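## Task

Take the nut out of the white box and set it in the tray, making sure the tray holds nothing but it. Afterwards put the white box's own lid back on so the box is closed. Everything must stay in place without the robot supporting it; finish with the gripper released and the arm moved away.

## Robot and tools

Robot: a single Franka FR3 arm with seven joints and a parallel two-finger gripper. There is only one arm, so every command row covers that arm plus its gripper.

Frames: the state line reports end_effector_position (metres) and end_effector_quat_wxyz in the scene frame. Its origin sits on the table surface straight beneath the arm base; +z is up, and +y lies to the left when facing along +x. The base may be tilted relative to the table, and the reported hand position can be off, especially when the arm is stretched far. end_effector_position is the midpoint between the pads when closed. The fingers point along the gripper's +z and separate along its y. Closed fingertips extend about 33 mm past that point, fully open about 9 mm; closing pushes the tips roughly 24 mm further out, so keep that clearance above surfaces.

Tool execute_actions, argument actions (a list holding at most one item), optional pictures (boolean):
- Empty list {"actions": []}: no command, returns the state and camera images.
- Motion: {"actions": [{"rows": [[...]], "steps": 15}]}. steps is 7 to 15 control steps of 1/30 s (default 15). Each row is used for one step; if rows run out, the last row repeats. Up to 15 rows.
- Wait: {"actions": [{"steps": N}]}, N up to 300, counted from the previous result; no new command.
Images come back only with an empty list or pictures: true.

Each row has 10 numbers in this order: fr3_joint1 (waist), joint2 (shoulder), joint3 (upper arm roll), joint4 (elbow), joint5 (forearm roll), joint6 (wrist pitch), joint7 (wrist roll), then gripper position, gripper force_limit, gripper speed. The seven joint values are absolute target angles in radians, in the same units the Joint positions line shows; they are not offsets. Stated ranges: waist -2.744..2.744, shoulder -1.784..1.784, upper arm roll -2.901..2.901, elbow -3.042..-0.152, forearm roll -2.807..2.807, wrist pitch 0.544..4.517, wrist roll -3.016..3.016. True ends may differ by up to 0.018 rad. A call is rejected (nothing is sent) if a target goes beyond a stated end by more than 0.018 rad and lies further out than the joint's last reported angle. Targets beyond a joint's real end get clipped, and the result may say "joint sent to its limit" (possibly about an earlier action); its absence proves nothing.

The last three numbers are each in [-1, 1] and are absolute settings. position: +1 fully open (140 mm gap), about -0.8 pads touching, -1 closes until blocked. force_limit: roughly 14 N at -1, 60 N at 0, 107 N at +1 on parts up to 40 mm. speed: gap rate about 30 mm/s at -1, 140 at 0, 250 at +1.

Motion limits: every step, each joint's target is held within a lead of its measured angle (0.248 rad for joints 1-4, 0.677 forearm roll, 0.715 wrist pitch, 1.54 wrist roll), and all targets are pulled back if they would move the hand over 70 mm from where it is. Far goals therefore need several calls. Between calls the arm keeps heading for the last row sent until it nearly stops or a step is HELD. A result is produced 7 steps before the action ends; those steps finish afterwards.

Result lines: Joint positions and Joint velocities (column order, rad and rad/s); Joint torques (total drive output, nonzero even in free air, with offsets and noise); External joint torques (estimated outside load including friction and held weight, or "no reading"); object_status: 0 moving, 1 blocked while opening, 2 blocked while closing (a grasp), 3 reached the requested position or pads met (a thin item may still be held). position_measured is in counts, 3 fully open to 230 pads touching, not linear. "joint command not followed" means the clearance check altered or blocked targets (mount blocks and posts count as the arm). HELD marks steps where your row was partly or wholly not sent. MOTOR HOT warns of overheating before a brake stop.

Gripping: command position -1 and confirm object_status 2. Stopped fingers stay put until the position changes by 0.01 or more, or the object slips or yields. To tighten, raise force_limit and switch position between -1 and -0.98.

Faults: contact torque at a joint's load limit (85 N m for joints 1-4, 11 N m for joints 5-7) or an outside force of 85 N on the arm, tool or held object (weight included) halts the arm for 10 s and drops the rest of the call. Overheating also brakes the arm. Avoid any stop, hard impacts, slams, drops, slips and heavy pushing; never let anything leave the table. Brief tugs on held parts or pushes on loose items can happen.

Tool zoom_image: camera (cam_head_left 896x504, cam_head_right 896x504, cam_wrist 616x616 fisheye) and region [x0, y0, x1, y1] in that camera's latest image pixels, origin top-left, at most 504x504. Gives an enlarged view.

Tool finished_scene: argument scene, the number of the current scene. Before calling it, release the part and lid and retract the arm. Replying without any tool call ends everything.

Each tool is called after "Call:" as name(argument=value, ...), one argument or row to a line, values as JSON.

## Session

Call:
execute_actions(
  actions=[],
)

Scene clock: 0.00 s of 8400.00 s.
end_effector_position=(+0.8040, +0.0135, +0.3245) position_measured=3 object_status=3 end_effector_quat_wxyz=(+0.142, -0.014, +0.989, +0.041)
Joint positions: [ 0.147  0.574 -0.179 -1.281  0.225  2.12   1.429]
Joint velocities: [ 0.     0.001  0.001 -0.001 -0.002  0.001 -0.001]
Joint torques (N m, as the joint torque sensors report them, + toward a larger angle): no reading
External joint torques (N m, as the arm's controller estimates them; a push from outside toward a larger angle lowers the number): no reading

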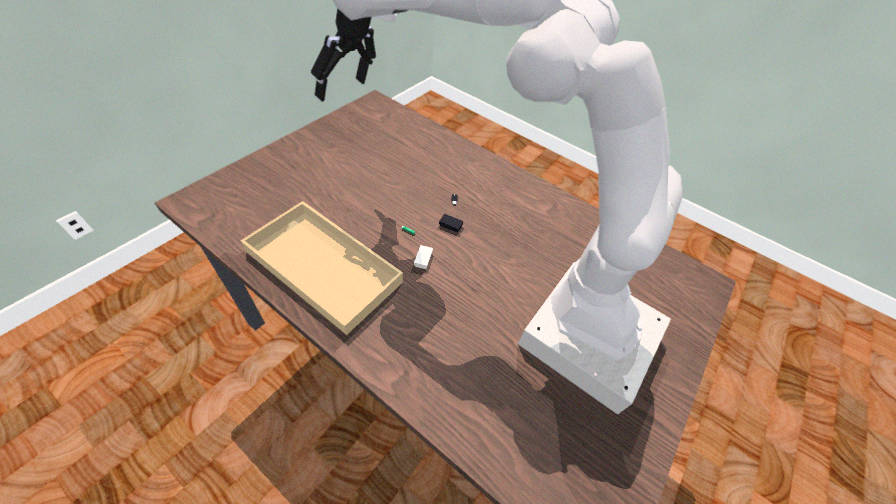

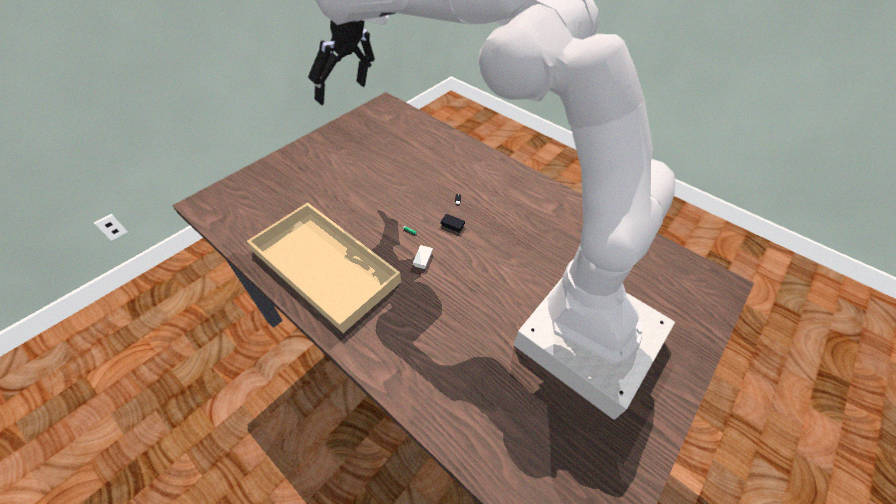

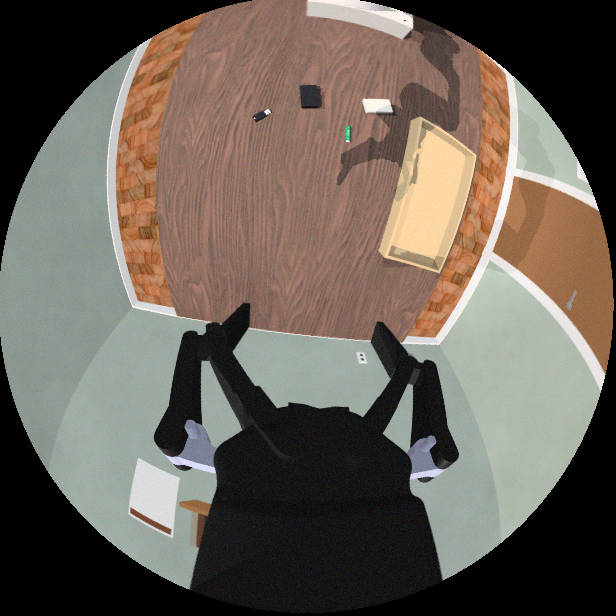

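Call:
zoom_image(
  camera="cam_head_left",
  region=[380, 170, 500, 290],
)

Call:
zoom_image(
  camera="cam_wrist",
  region=[230, 60, 420, 170],
)

Region (380, 170, 500, 290) of cam_head_left's 896x504 image, scaled by 4.200, with more detail than that image has.

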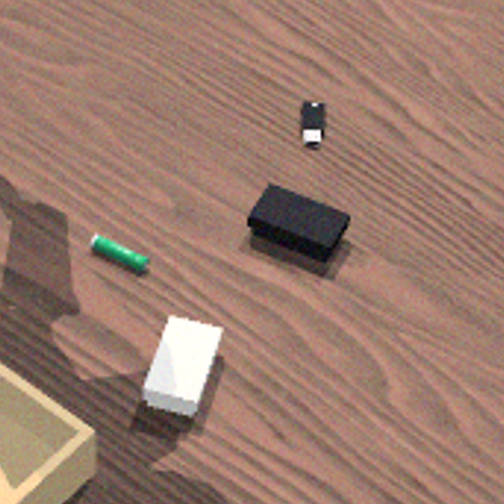

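Region (230, 60, 420, 170) of cam_wrist's 616x616 image, scaled by 2.653, with more detail than that image has; it fills the top 292 rows of this view, and the rest is white.

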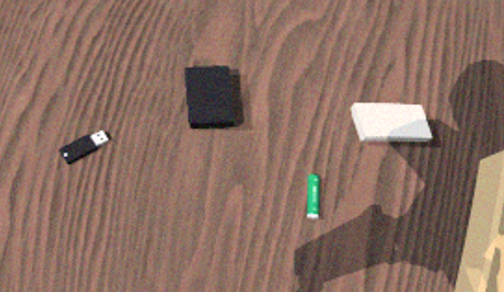

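Call:
execute_actions(
  actions=[
    {"rows":[[0.15,-0.287,0,-2.393,0,2.106,1.43,1,0,0]]},
  ],
)

Call:
execute_actions(
  actions=[
    {"steps":90},
  ],
  pictures=true,
)

Scene clock: 1.80 s of 8400.00 s.
end_effector_position=(+0.6735, +0.0806, +0.3654) position_measured=3 object_status=3 end_effector_quat_wxyz=(+0.105, -0.109, +0.988, +0.019)
Joint positions: [ 0.152  0.176 -0.019 -1.728  0.054  2.112  1.429]
Joint velocities: [ 0.105 -1.911  0.292 -1.862 -0.343 -0.087 -0.   ]
Joint torques (N m, as the joint torque sensors report them, + toward a larger angle): [ -5.71 -31.13  -6.58  26.63   0.12   4.38  -0.14]
External joint torques (N m, as the arm's controller estimates them; a push from outside toward a larger angle lowers the number): [ 1.69  0.2   0.08 -3.38 -0.62 -0.02 -0.14]
Steps of this call (steps 1 to 46: nothing new was sent; steps 47 to 54: the first 8 steps of this action). Readings (joint positions | what the end effector reports):
47: [0.137 0.548 -0.156 -1.322 0.199 2.123 1.429] | position_measured=3 object_status=3
48: [0.132 0.508 -0.129 -1.375 0.169 2.119 1.429] | position_measured=3 object_status=3
50: [0.135 0.414 -0.082 -1.482 0.121 2.116 1.429] | position_measured=3 object_status=3
54: the state above

Scene clock: 4.80 s of 8400.00 s.
end_effector_position=(+0.4468, +0.0548, +0.2923) position_measured=3 object_status=3 end_effector_quat_wxyz=(+0.000, -0.129, +0.992, -0.000)
Joint positions: [ 0.153 -0.286 -0.001 -2.391  0.003  2.105  1.429]
Joint velocities: [-0.002 -0.    -0.001 -0.     0.     0.001 -0.001]
Joint torques (N m, as the joint torque sensors report them, + toward a larger angle): [ -0.48 -22.91  -0.71  21.01   0.13   2.62  -0.03]
External joint torques (N m, as the arm's controller estimates them; a push from outside toward a larger angle lowers the number): [-0.33 -1.54 -0.27 -2.61 -0.57  0.2  -0.02]
Kept back: nothing.
Steps of this call (steps 1 to 7: the last 7 steps of your previous action; steps 8 to 45: the robot went on to your last target; steps 46 to 90: nothing new was sent). Readings (joint positions | what the end effector reports):
1: [0.154 0.111 -0.011 -1.792 0.044 2.112 1.429] | position_measured=3 object_status=3
2: [0.156 0.045 -0.006 -1.856 0.036 2.111 1.429] | position_measured=3 object_status=3
4: [0.156 -0.088 -0.001 -1.983 0.024 2.111 1.429] | position_measured=3 object_status=3
8: [0.155 -0.242 -0.001 -2.172 0.014 2.112 1.429] | position_measured=3 object_status=3
90: the state above
The arm was judged still, so your last target was given up. Only a new action makes it travel on or press farther. Fingers that are still opening or closing keep moving.

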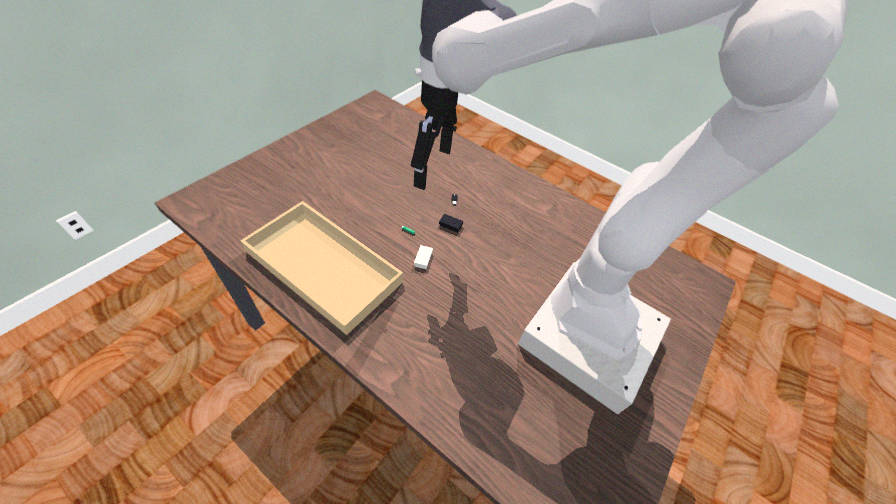

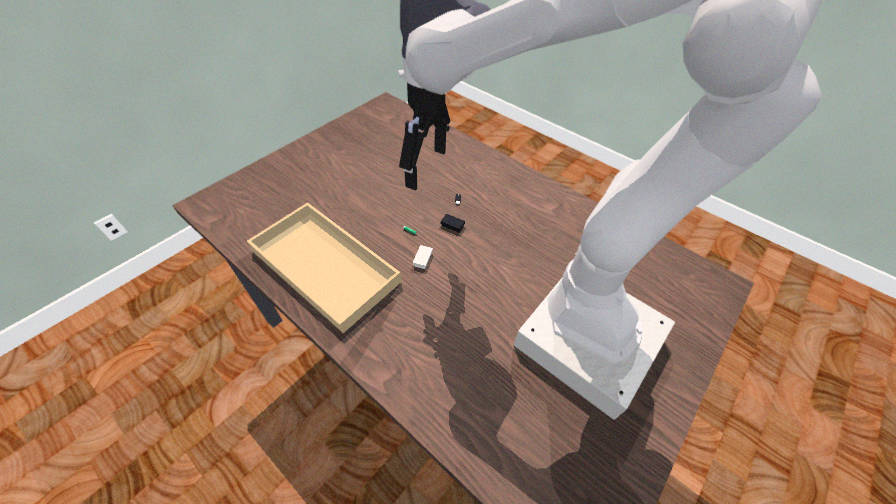

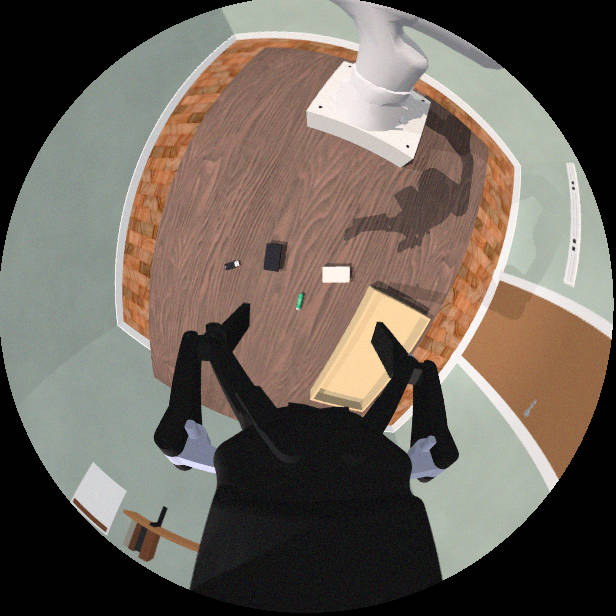

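Call:
execute_actions(
  actions=[
    {"rows":[[0.297,-0.0585,0,-2.565,0,2.507,0.0,1,0,0]]},
  ],
)

Call:
execute_actions(
  actions=[
    {"steps":45},
  ],
  pictures=true,
)

Scene clock: 6.73 s of 8400.00 s.
end_effector_position=(+0.4049, +0.1029, +0.1564) position_measured=3 object_status=3 end_effector_quat_wxyz=(-0.047, -0.493, +0.868, +0.012)
Joint positions: [ 0.279 -0.079  0.001 -2.546  0.003  2.369  0.783]
Joint velocities: [ 0.292  0.531  0.066 -0.417 -0.005  0.743 -2.583]
Joint torques (N m, as the joint torque sensors report them, + toward a larger angle): [ -1.78 -38.6   -5.41  27.71   0.04   4.56  -0.64]
External joint torques (N m, as the arm's controller estimates them; a push from outside toward a larger angle lowers the number): [ 3.07  2.58 -0.58 -3.69 -0.64  0.59 -0.7 ]
Steps of this call (steps 1 to 50: nothing new was sent; steps 51 to 58: the first 8 steps of this action). Readings (joint positions | what the end effector reports):
51: [0.163 -0.277 -0.005 -2.399 0.003 2.133 1.377] | position_measured=3 object_status=3
52: [0.179 -0.254 -0.007 -2.416 0.003 2.166 1.314] | position_measured=3 object_status=3
54: [0.214 -0.195 -0.006 -2.460 0.003 2.230 1.170] | position_measured=3 object_status=3
58: the state above

Scene clock: 8.23 s of 8400.00 s.
end_effector_position=(+0.4294, +0.1160, +0.1496) position_measured=3 object_status=3 end_effector_quat_wxyz=(+0.002, +0.790, -0.613, -0.000)
Joint positions: [ 0.294 -0.057  0.001 -2.565  0.002  2.505  0.009]
Joint velocities: [-0.001  0.002  0.001  0.    -0.     0.    -0.017]
Joint torques (N m, as the joint torque sensors report them, + toward a larger angle): [  2.4  -25.99  -1.41  19.1    0.01   2.96  -0.2 ]
External joint torques (N m, as the arm's controller estimates them; a push from outside toward a larger angle lowers the number): [ 2.48 -0.61 -1.28 -0.57 -0.46  0.48 -0.2 ]
Kept back: nothing.
Steps of this call (steps 1 to 7: the last 7 steps of your previous action; steps 8 to 45: the robot went on to your last target). Readings (joint positions | what the end effector reports):
1: [0.287 -0.066 0.002 -2.557 0.002 2.391 0.702] | position_measured=3 object_status=3
2: [0.291 -0.059 0.003 -2.563 0.002 2.410 0.629] | position_measured=3 object_status=3
4: [0.294 -0.056 0.003 -2.565 0.002 2.440 0.506] | position_measured=3 object_status=3
8: [0.294 -0.057 0.002 -2.565 0.002 2.476 0.328] | position_measured=3 object_status=3
45: the state above

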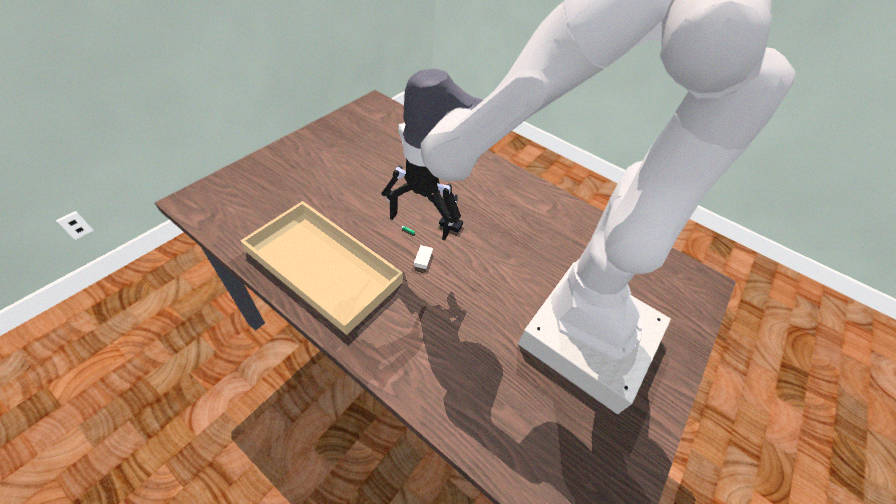

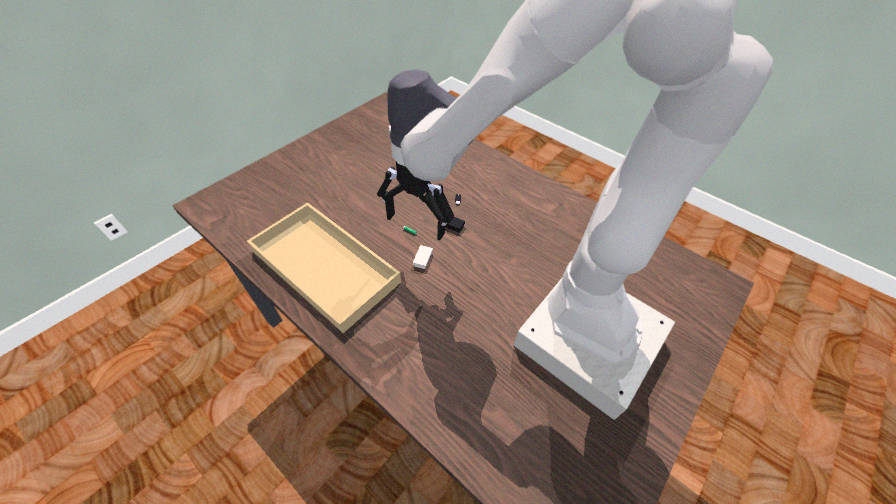

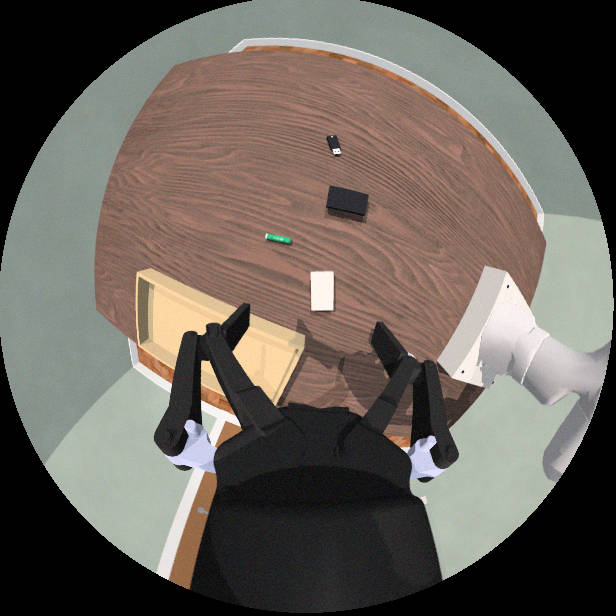

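Call:
execute_actions(
  actions=[
    {"rows":[[0.317,0.0912,0,-2.631,0,2.722,0.03,0.3,0,0]]},
  ],
)

Call:
execute_actions(
  actions=[
    {"steps":25},
  ],
  pictures=true,
)

Call:
zoom_image(
  camera="cam_wrist",
  region=[230, 200, 400, 370],
)

Call:
zoom_image(
  camera="cam_head_left",
  region=[370, 180, 490, 300],
)

Scene clock: 9.07 s of 8400.00 s.
end_effector_position=(+0.3965, +0.1147, +0.0754) position_measured=54 object_status=0 end_effector_quat_wxyz=(+0.022, +0.793, -0.609, -0.015)
Joint positions: [ 0.314  0.092 -0.    -2.632  0.002  2.67   0.017]
Joint velocities: [ 0.006  0.023 -0.001 -0.001  0.001  0.281  0.033]
Joint torques (N m, as the joint torque sensors report them, + toward a larger angle): [  1.79 -29.45  -0.44  16.5   -0.19   3.41   0.04]
External joint torques (N m, as the arm's controller estimates them; a push from outside toward a larger angle lowers the number): [ 2.05  0.75 -0.22 -2.02 -0.54  0.73  0.04]
Steps of this call (steps 1 to 15: the robot went on to your last target; steps 16 to 17: nothing new was sent; steps 18 to 25: the first 8 steps of this action). Readings (joint positions | what the end effector reports):
18: [0.298 -0.041 -0.000 -2.570 0.002 2.539 0.006] | position_measured=3 object_status=0
19: [0.303 -0.005 -0.001 -2.582 0.002 2.576 0.008] | position_measured=8 object_status=0
21: [0.310 0.057 -0.000 -2.613 0.002 2.621 0.012] | position_measured=24 object_status=0
25: the state above

Scene clock: 9.90 s of 8400.00 s.
end_effector_position=(+0.4115, +0.1191, +0.0792) position_measured=91 object_status=3 end_effector_quat_wxyz=(+0.003, +0.791, -0.612, -0.001)
Joint positions: [ 0.314  0.092 -0.    -2.632  0.002  2.719  0.026]
Joint velocities: [-0.    -0.001 -0.002  0.001 -0.001  0.001  0.002]
Joint torques (N m, as the joint torque sensors report them, + toward a larger angle): [  2.1  -27.93  -0.49  16.12  -0.22   2.96   0.12]
External joint torques (N m, as the arm's controller estimates them; a push from outside toward a larger angle lowers the number): [ 2.23 -0.54 -0.46 -0.37 -0.55  0.47  0.12]
Kept back: nothing.
Steps of this call (steps 1 to 7: the last 7 steps of your previous action; steps 8 to 25: the robot went on to your last target). Readings (joint positions | what the end effector reports):
1: [0.314 0.092 -0.000 -2.632 0.002 2.679 0.018] | position_measured=62 object_status=0
2: [0.314 0.092 -0.000 -2.632 0.002 2.687 0.019] | position_measured=69 object_status=0
4: [0.314 0.092 -0.000 -2.632 0.002 2.698 0.020] | position_measured=84 object_status=0
8: [0.314 0.092 -0.000 -2.632 0.002 2.710 0.023] | position_measured=91 object_status=0
25: the state above

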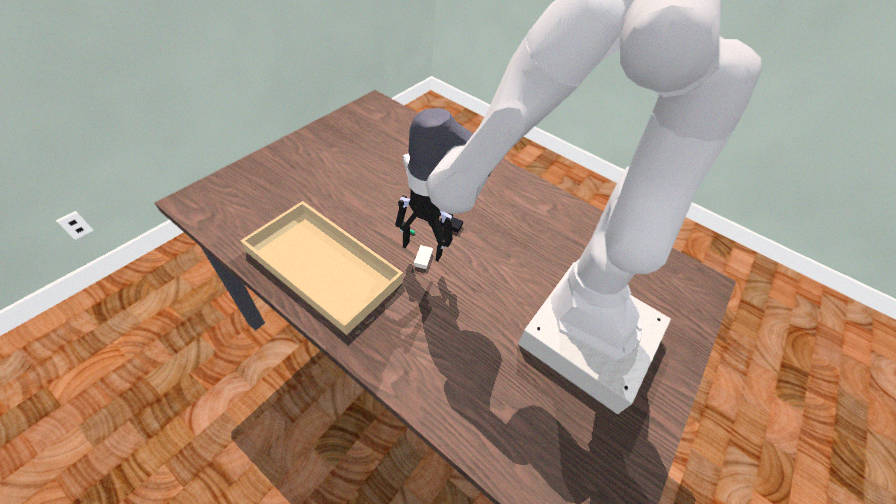

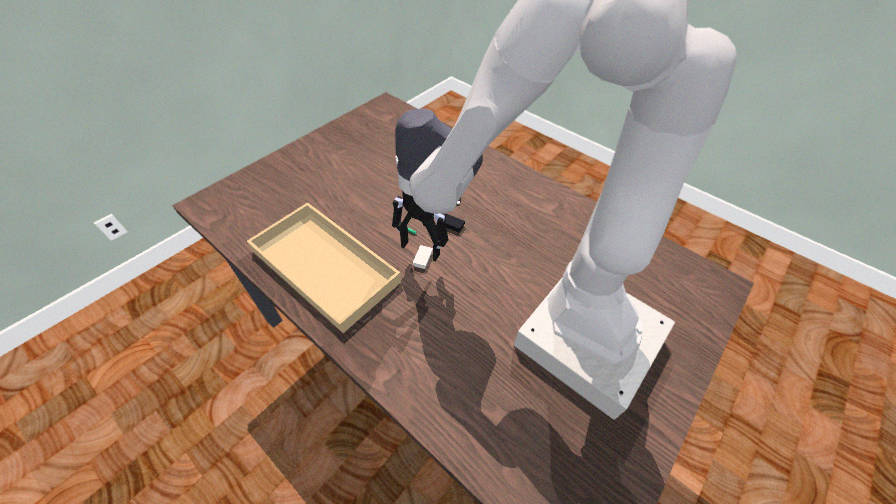

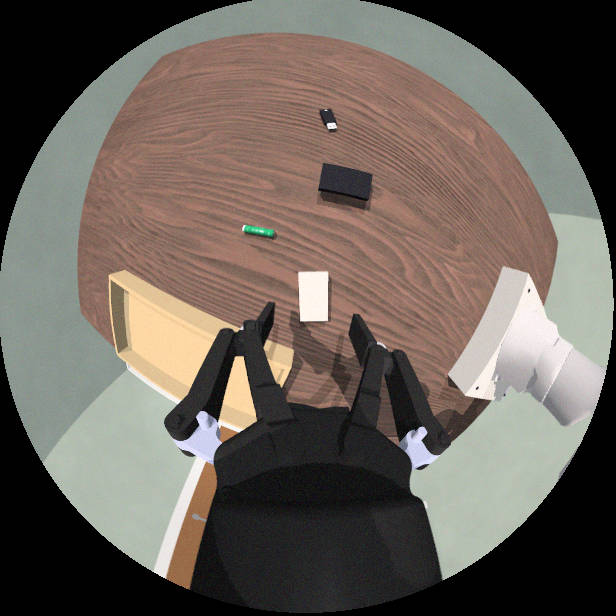

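Region (230, 200, 400, 370) of cam_wrist's 616x616 image, scaled by 2.965, with more detail than that image has.

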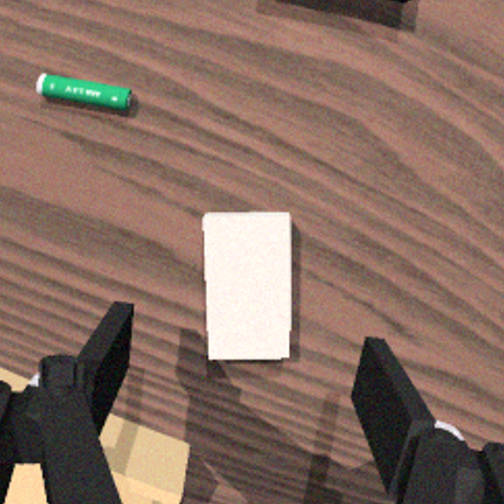

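Region (370, 180, 490, 300) of cam_head_left's 896x504 image, scaled by 4.200, with more detail than that image has.

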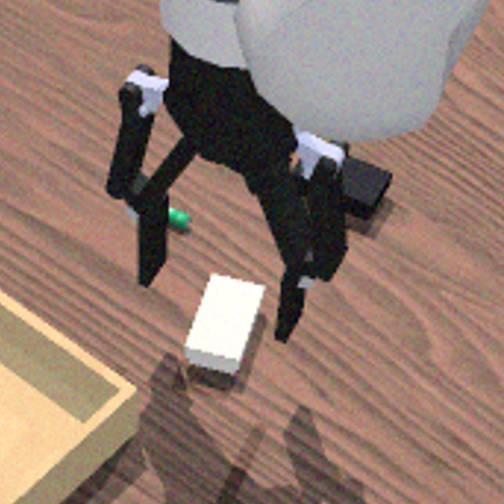

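Call:
execute_actions(
  actions=[
    {"rows":[[0.314,0.1925,0,-2.623,0,2.8155,0.026,0.0,0,0]]},
  ],
)

Call:
execute_actions(
  actions=[
    {"rows":[[0.314,0.1925,0,-2.623,0,2.8155,0.026,-1,-0.5,-0.3]]},
  ],
)

Call:
execute_actions(
  actions=[
    {"steps":15},
  ],
  pictures=true,
)

Call:
zoom_image(
  camera="cam_head_left",
  region=[370, 190, 480, 300],
)

Scene clock: 10.83 s of 8400.00 s.
end_effector_position=(+0.4057, +0.1173, +0.0455) position_measured=129 object_status=0 end_effector_quat_wxyz=(+0.010, +0.791, -0.612, -0.006)
Joint positions: [ 0.314  0.191  0.    -2.625  0.002  2.792  0.027]
Joint velocities: [-0.001  0.021  0.001 -0.     0.     0.124 -0.001]
Joint torques (N m, as the joint torque sensors report them, + toward a larger angle): [  0.42 -29.26  -0.52  14.91  -0.14   2.96  -0.2 ]
External joint torques (N m, as the arm's controller estimates them; a push from outside toward a larger angle lowers the number): [ 0.51  0.95 -0.62 -0.74 -0.4   0.42 -0.2 ]
Steps of this call (steps 1 to 15: the robot went on to your last target; steps 16 to 20: nothing new was sent; steps 21 to 28: the first 8 steps of this action). Readings (joint positions | what the end effector reports):
21: [0.314 0.106 0.000 -2.627 0.002 2.734 0.027] | position_measured=91 object_status=0
22: [0.314 0.131 0.000 -2.623 0.002 2.751 0.027] | position_measured=96 object_status=0
24: [0.314 0.170 0.000 -2.624 0.002 2.770 0.027] | position_measured=112 object_status=0
28: the state above

Scene clock: 11.33 s of 8400.00 s.
end_effector_position=(+0.4119, +0.1191, +0.0471) position_measured=167 object_status=0 end_effector_quat_wxyz=(+0.002, +0.791, -0.612, +0.000)
Joint positions: [ 0.314  0.191  0.    -2.625  0.002  2.812  0.027]
Joint velocities: [ 0.001 -0.002 -0.     0.01  -0.     0.014 -0.001]
Joint torques (N m, as the joint torque sensors report them, + toward a larger angle): [ -0.1  -27.77   0.07  15.85  -0.18   2.71  -0.07]
External joint torques (N m, as the arm's controller estimates them; a push from outside toward a larger angle lowers the number): [-0.01  1.58 -0.02  0.86 -0.45  0.22 -0.07]
Steps of this call (steps 1 to 7: the last 7 steps of your previous action; steps 8 to 15: the first 8 steps of this action). Readings (joint positions | what the end effector reports):
8: [0.314 0.191 0.000 -2.625 0.002 2.809 0.027] | position_measured=129 object_status=0
9: [0.314 0.191 0.000 -2.625 0.002 2.810 0.027] | position_measured=133 object_status=0
11: [0.314 0.191 0.000 -2.625 0.002 2.811 0.027] | position_measured=144 object_status=0
15: the state above

Scene clock: 11.83 s of 8400.00 s.
end_effector_position=(+0.4126, +0.1193, +0.0475) position_measured=177 object_status=2 end_effector_quat_wxyz=(+0.001, +0.791, -0.612, +0.001)
Joint positions: [ 0.314  0.191  0.    -2.624  0.002  2.813  0.027]
Joint velocities: [-0.     0.001 -0.     0.     0.     0.001  0.   ]
Joint torques (N m, as the joint torque sensors report them, + toward a larger angle): [  0.19 -28.19  -0.58  14.72  -0.15   2.94  -0.05]
External joint torques (N m, as the arm's controller estimates them; a push from outside toward a larger angle lowers the number): [ 0.33  0.86 -0.62 -0.18 -0.41  0.44 -0.05]
Kept back: nothing.
Steps of this call (steps 1 to 7: the last 7 steps of your previous action; steps 8 to 15: the robot went on to your last target). Readings (joint positions | what the end effector reports):
1: [0.314 0.191 0.000 -2.624 0.002 2.812 0.027] | position_measured=173 object_status=0
2: [0.314 0.191 0.000 -2.624 0.002 2.813 0.027] | position_measured=177 object_status=0
4: [0.314 0.191 0.000 -2.624 0.002 2.813 0.027] | position_measured=177 object_status=0
8: [0.314 0.191 0.000 -2.624 0.002 2.813 0.027] | position_measured=177 object_status=2
15: the state above
The arm was judged still, so your last target was given up. Only a new action makes it travel on or press farther. Fingers that are still opening or closing keep moving.

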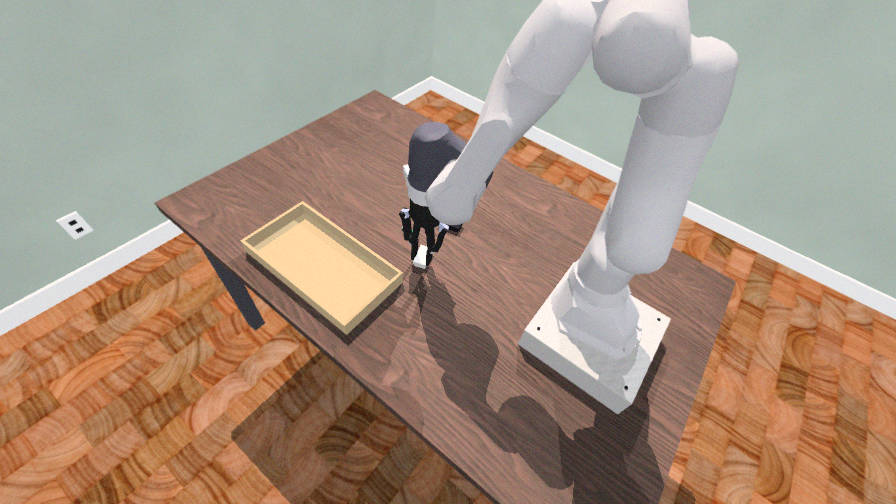

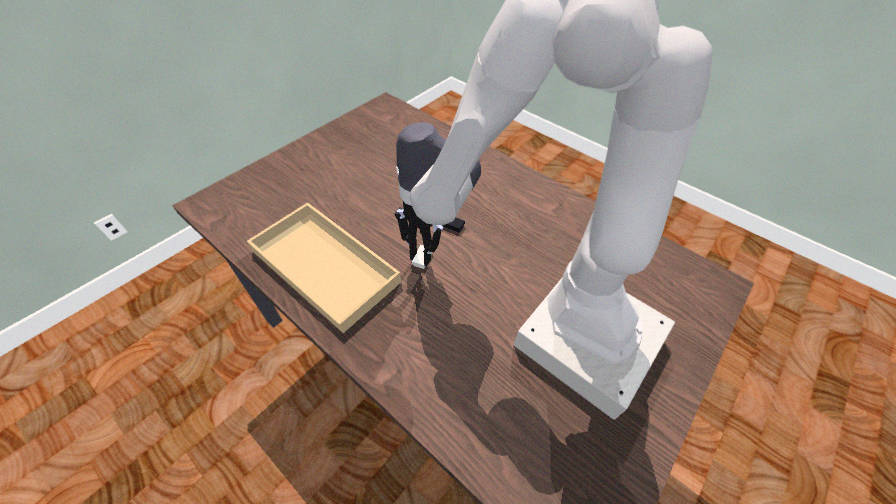

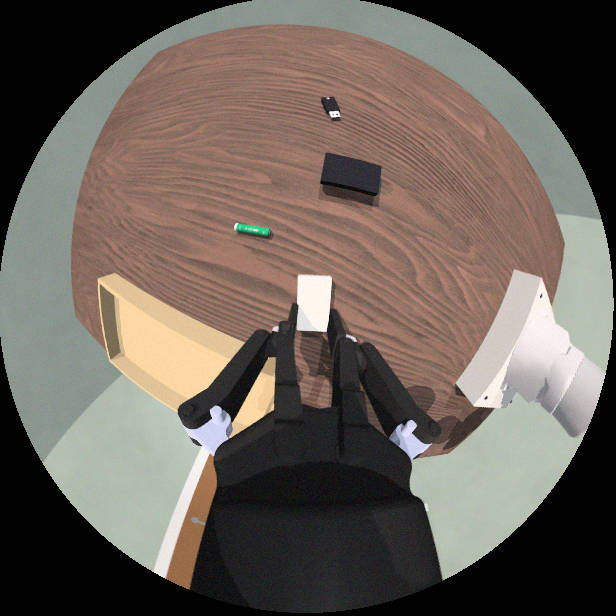

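Region (370, 190, 480, 300) of cam_head_left's 896x504 image, scaled by 4.582, with more detail than that image has.

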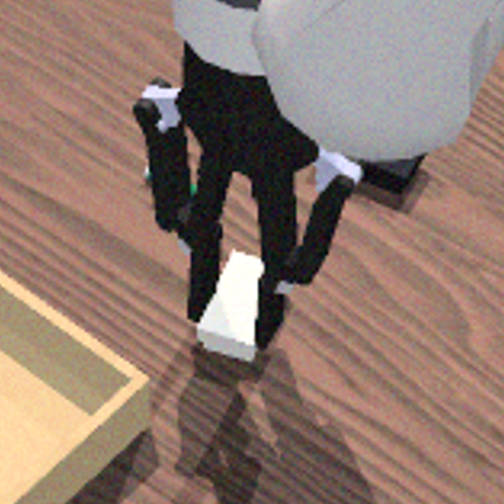

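Call:
execute_actions(
  actions=[
    {"rows":[[0.314,0.14,0,-2.628,0,2.768,0.026,-1,-0.5,-0.3],[0.314,0.0912,0,-2.631,0,2.722,0.026,-1,-0.5,-0.3]]},
  ],
)

Call:
execute_actions(
  actions=[
    {"steps":12},
  ],
  pictures=true,
)

Call:
zoom_image(
  camera="cam_head_left",
  region=[370, 190, 480, 300],
)

Call:
zoom_image(
  camera="cam_wrist",
  region=[250, 240, 380, 370],
)

Scene clock: 12.47 s of 8400.00 s.
end_effector_position=(+0.4218, +0.1221, +0.0825) position_measured=177 object_status=2 end_effector_quat_wxyz=(-0.010, +0.791, -0.612, +0.008)
Joint positions: [ 0.314  0.093  0.    -2.629  0.002  2.747  0.027]
Joint velocities: [-0.    -0.039 -0.     0.     0.    -0.128  0.001]
Joint torques (N m, as the joint torque sensors report them, + toward a larger angle): [ -0.11 -26.53  -0.61  13.91  -0.22   2.23  -0.14]
External joint torques (N m, as the arm's controller estimates them; a push from outside toward a larger angle lowers the number): [ 0.03 -0.95 -0.55 -1.39 -0.55 -0.16 -0.14]
Steps of this call (steps 1 to 11: nothing new was sent; steps 12 to 19: the first 8 steps of this action). Readings (joint positions | what the end effector reports):
12: [0.314 0.184 0.000 -2.626 0.002 2.806 0.027] | position_measured=177 object_status=2
13: [0.314 0.165 0.000 -2.631 0.002 2.791 0.027] | position_measured=177 object_status=2
15: [0.314 0.122 0.000 -2.631 0.002 2.769 0.027] | position_measured=177 object_status=2
19: the state above

Scene clock: 12.87 s of 8400.00 s.
end_effector_position=(+0.4157, +0.1204, +0.0809) position_measured=177 object_status=2 end_effector_quat_wxyz=(-0.002, +0.791, -0.612, +0.003)
Joint positions: [ 0.314  0.093  0.    -2.629  0.002  2.726  0.027]
Joint velocities: [-0.    -0.     0.001  0.     0.001 -0.012  0.001]
Joint torques (N m, as the joint torque sensors report them, + toward a larger angle): [  0.12 -27.65  -1.11  14.53  -0.17   2.22  -0.18]
External joint torques (N m, as the arm's controller estimates them; a push from outside toward a larger angle lowers the number): [ 0.2  -0.25 -1.12 -1.97 -0.5  -0.29 -0.18]
Kept back: nothing.
Steps of this call (steps 1 to 7: the last 7 steps of your previous action; steps 8 to 12: the robot went on to your last target). Readings (joint positions | what the end effector reports):
1: [0.314 0.093 0.000 -2.629 0.002 2.743 0.027] | position_measured=177 object_status=2
2: [0.314 0.093 0.000 -2.629 0.002 2.740 0.027] | position_measured=177 object_status=2
4: [0.314 0.093 0.000 -2.629 0.002 2.735 0.027] | position_measured=177 object_status=2
8: [0.314 0.093 0.000 -2.629 0.002 2.729 0.027] | position_measured=177 object_status=2
12: the state above

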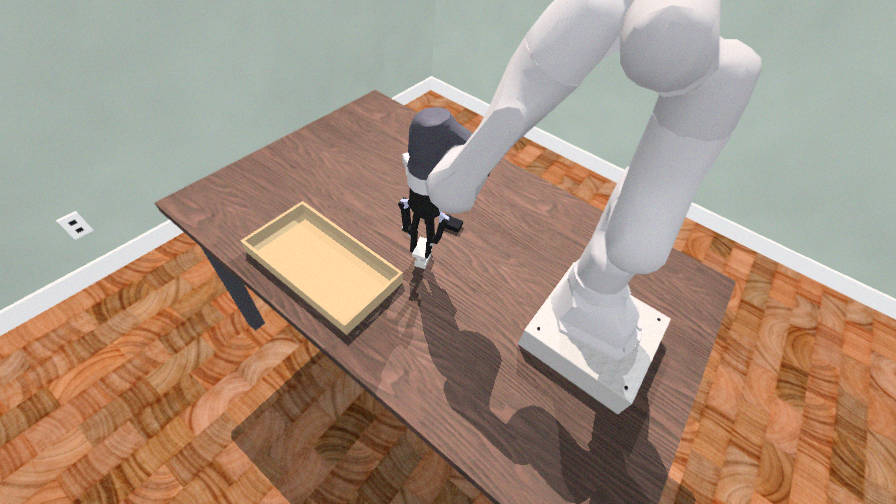

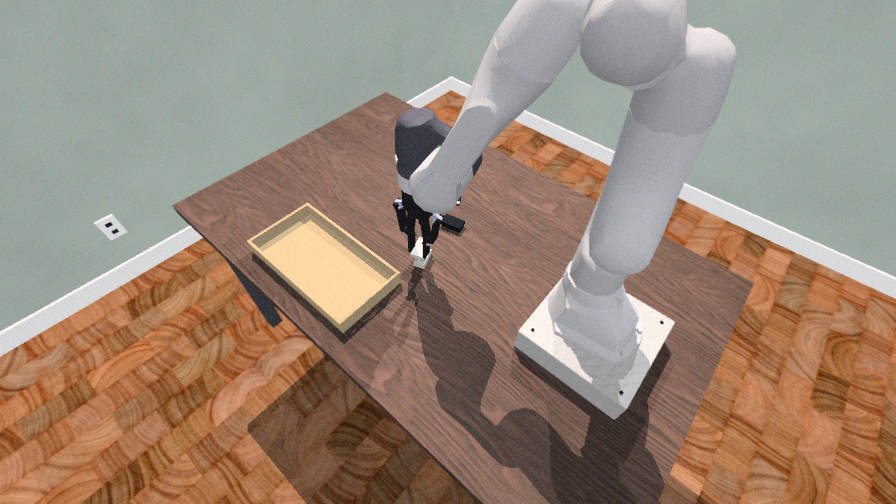

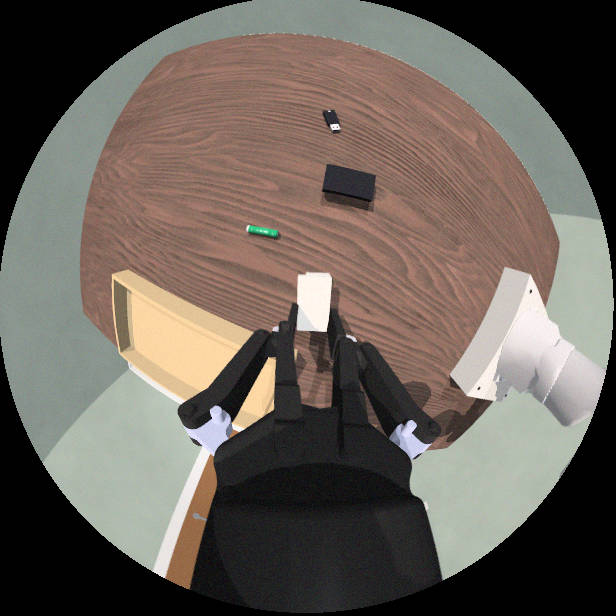

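Region (370, 190, 480, 300) of cam_head_left's 896x504 image, scaled by 4.582, with more detail than that image has.

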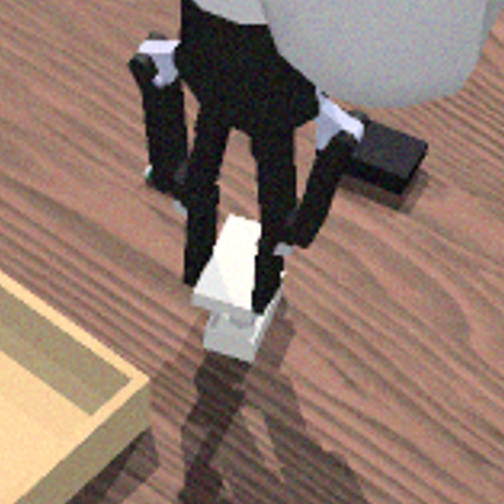

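Region (250, 240, 380, 370) of cam_wrist's 616x616 image, scaled by 3.877, with more detail than that image has.

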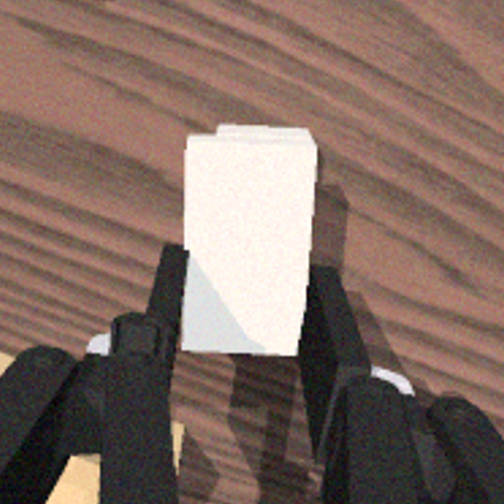

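Call:
execute_actions(
  actions=[
    {"rows":[[0.314,0.0,0,-2.75,0,2.74,0.026,-1,-0.5,-0.3],[0.314,-0.09,0,-2.85,0,2.75,0.026,-1,-0.5,-0.3],[0.314,-0.186,0,-2.947,0,2.761,0.026,-1,-0.5,-0.3]]},
  ],
)

Call:
execute_actions(
  actions=[
    {"steps":15},
  ],
  pictures=true,
)

Call:
zoom_image(
  camera="cam_head_left",
  region=[380, 200, 500, 320],
)

Call:
zoom_image(
  camera="cam_wrist",
  region=[190, 230, 330, 370],
)

Scene clock: 13.93 s of 8400.00 s.
end_effector_position=(+0.3195, +0.0925, +0.0892) position_measured=177 object_status=2 end_effector_quat_wxyz=(+0.005, +0.791, -0.612, -0.002)
Joint positions: [ 0.314 -0.168 -0.    -2.927  0.002  2.748  0.027]
Joint velocities: [ 0.001 -0.226  0.    -0.262 -0.001  0.051  0.001]
Joint torques (N m, as the joint torque sensors report them, + toward a larger angle): [  0.38 -17.35  -0.43  16.27  -0.09   3.34  -0.05]
External joint torques (N m, as the arm's controller estimates them; a push from outside toward a larger angle lowers the number): [ 0.56 -1.17 -0.08 -2.19 -0.5   0.52 -0.04]
Steps of this call (steps 1 to 24: the robot went on to your last target; steps 25 to 32: the first 8 steps of this action). Readings (joint positions | what the end effector reports):
25: [0.314 0.075 -0.000 -2.652 0.002 2.730 0.027] | position_measured=177 object_status=2
26: [0.314 0.032 -0.000 -2.705 0.002 2.734 0.027] | position_measured=177 object_status=2
28: [0.314 -0.080 -0.000 -2.830 0.002 2.740 0.027] | position_measured=177 object_status=2
32: the state above

Scene clock: 14.43 s of 8400.00 s.
end_effector_position=(+0.3167, +0.0916, +0.0900) position_measured=177 object_status=2 end_effector_quat_wxyz=(+0.001, +0.791, -0.612, +0.000)
Joint positions: [ 0.314 -0.184 -0.    -2.945  0.002  2.758  0.027]
Joint velocities: [-0.001 -0.001  0.    -0.001 -0.     0.003  0.001]
Joint torques (N m, as the joint torque sensors report them, + toward a larger angle): [ -0.36 -17.58  -0.29  13.41  -0.08   2.93  -0.07]
External joint torques (N m, as the arm's controller estimates them; a push from outside toward a larger angle lowers the number): [-0.28 -0.41 -0.03 -2.43 -0.38  0.44 -0.07]
Kept back: nothing.
Steps of this call (steps 1 to 7: the last 7 steps of your previous action; steps 8 to 15: the robot went on to your last target). Readings (joint positions | what the end effector reports):
1: [0.314 -0.174 -0.000 -2.934 0.002 2.749 0.027] | position_measured=177 object_status=2
2: [0.314 -0.178 -0.000 -2.938 0.002 2.751 0.027] | position_measured=177 object_status=2
4: [0.314 -0.182 -0.000 -2.942 0.002 2.753 0.027] | position_measured=177 object_status=2
8: [0.314 -0.184 -0.000 -2.945 0.002 2.756 0.027] | position_measured=177 object_status=2
15: the state above

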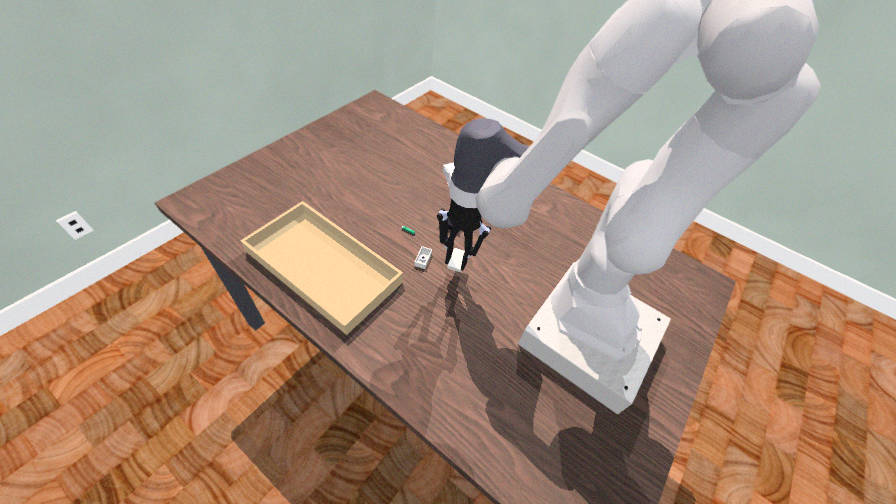

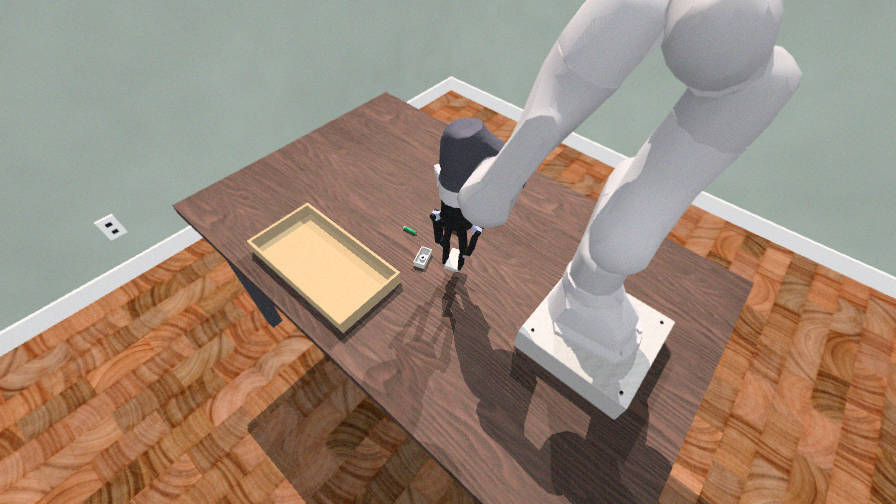

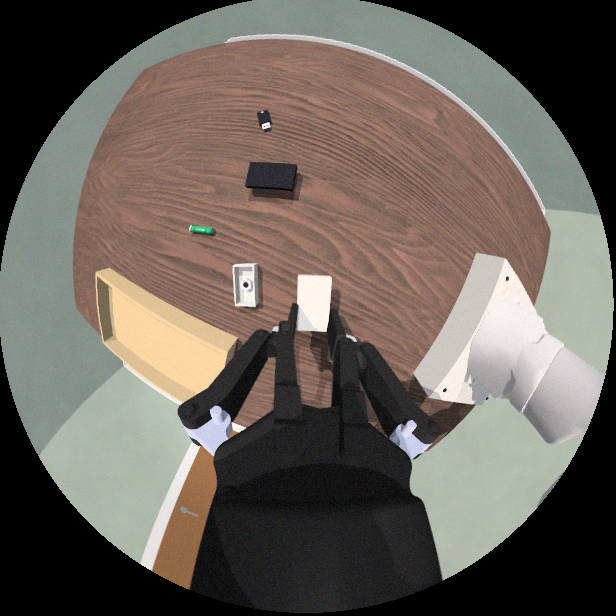

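Region (380, 200, 500, 320) of cam_head_left's 896x504 image, scaled by 4.200, with more detail than that image has.

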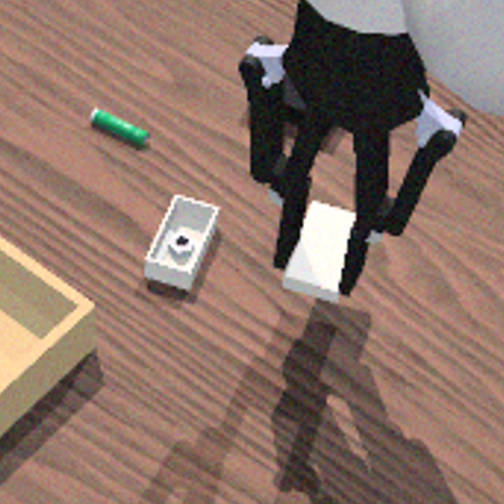

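Region (190, 230, 330, 370) of cam_wrist's 616x616 image, scaled by 3.600, with more detail than that image has.

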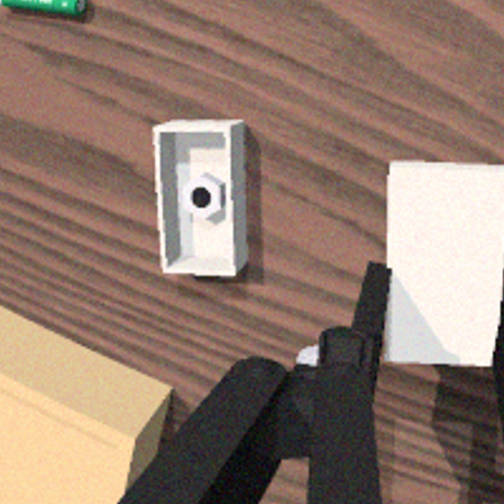

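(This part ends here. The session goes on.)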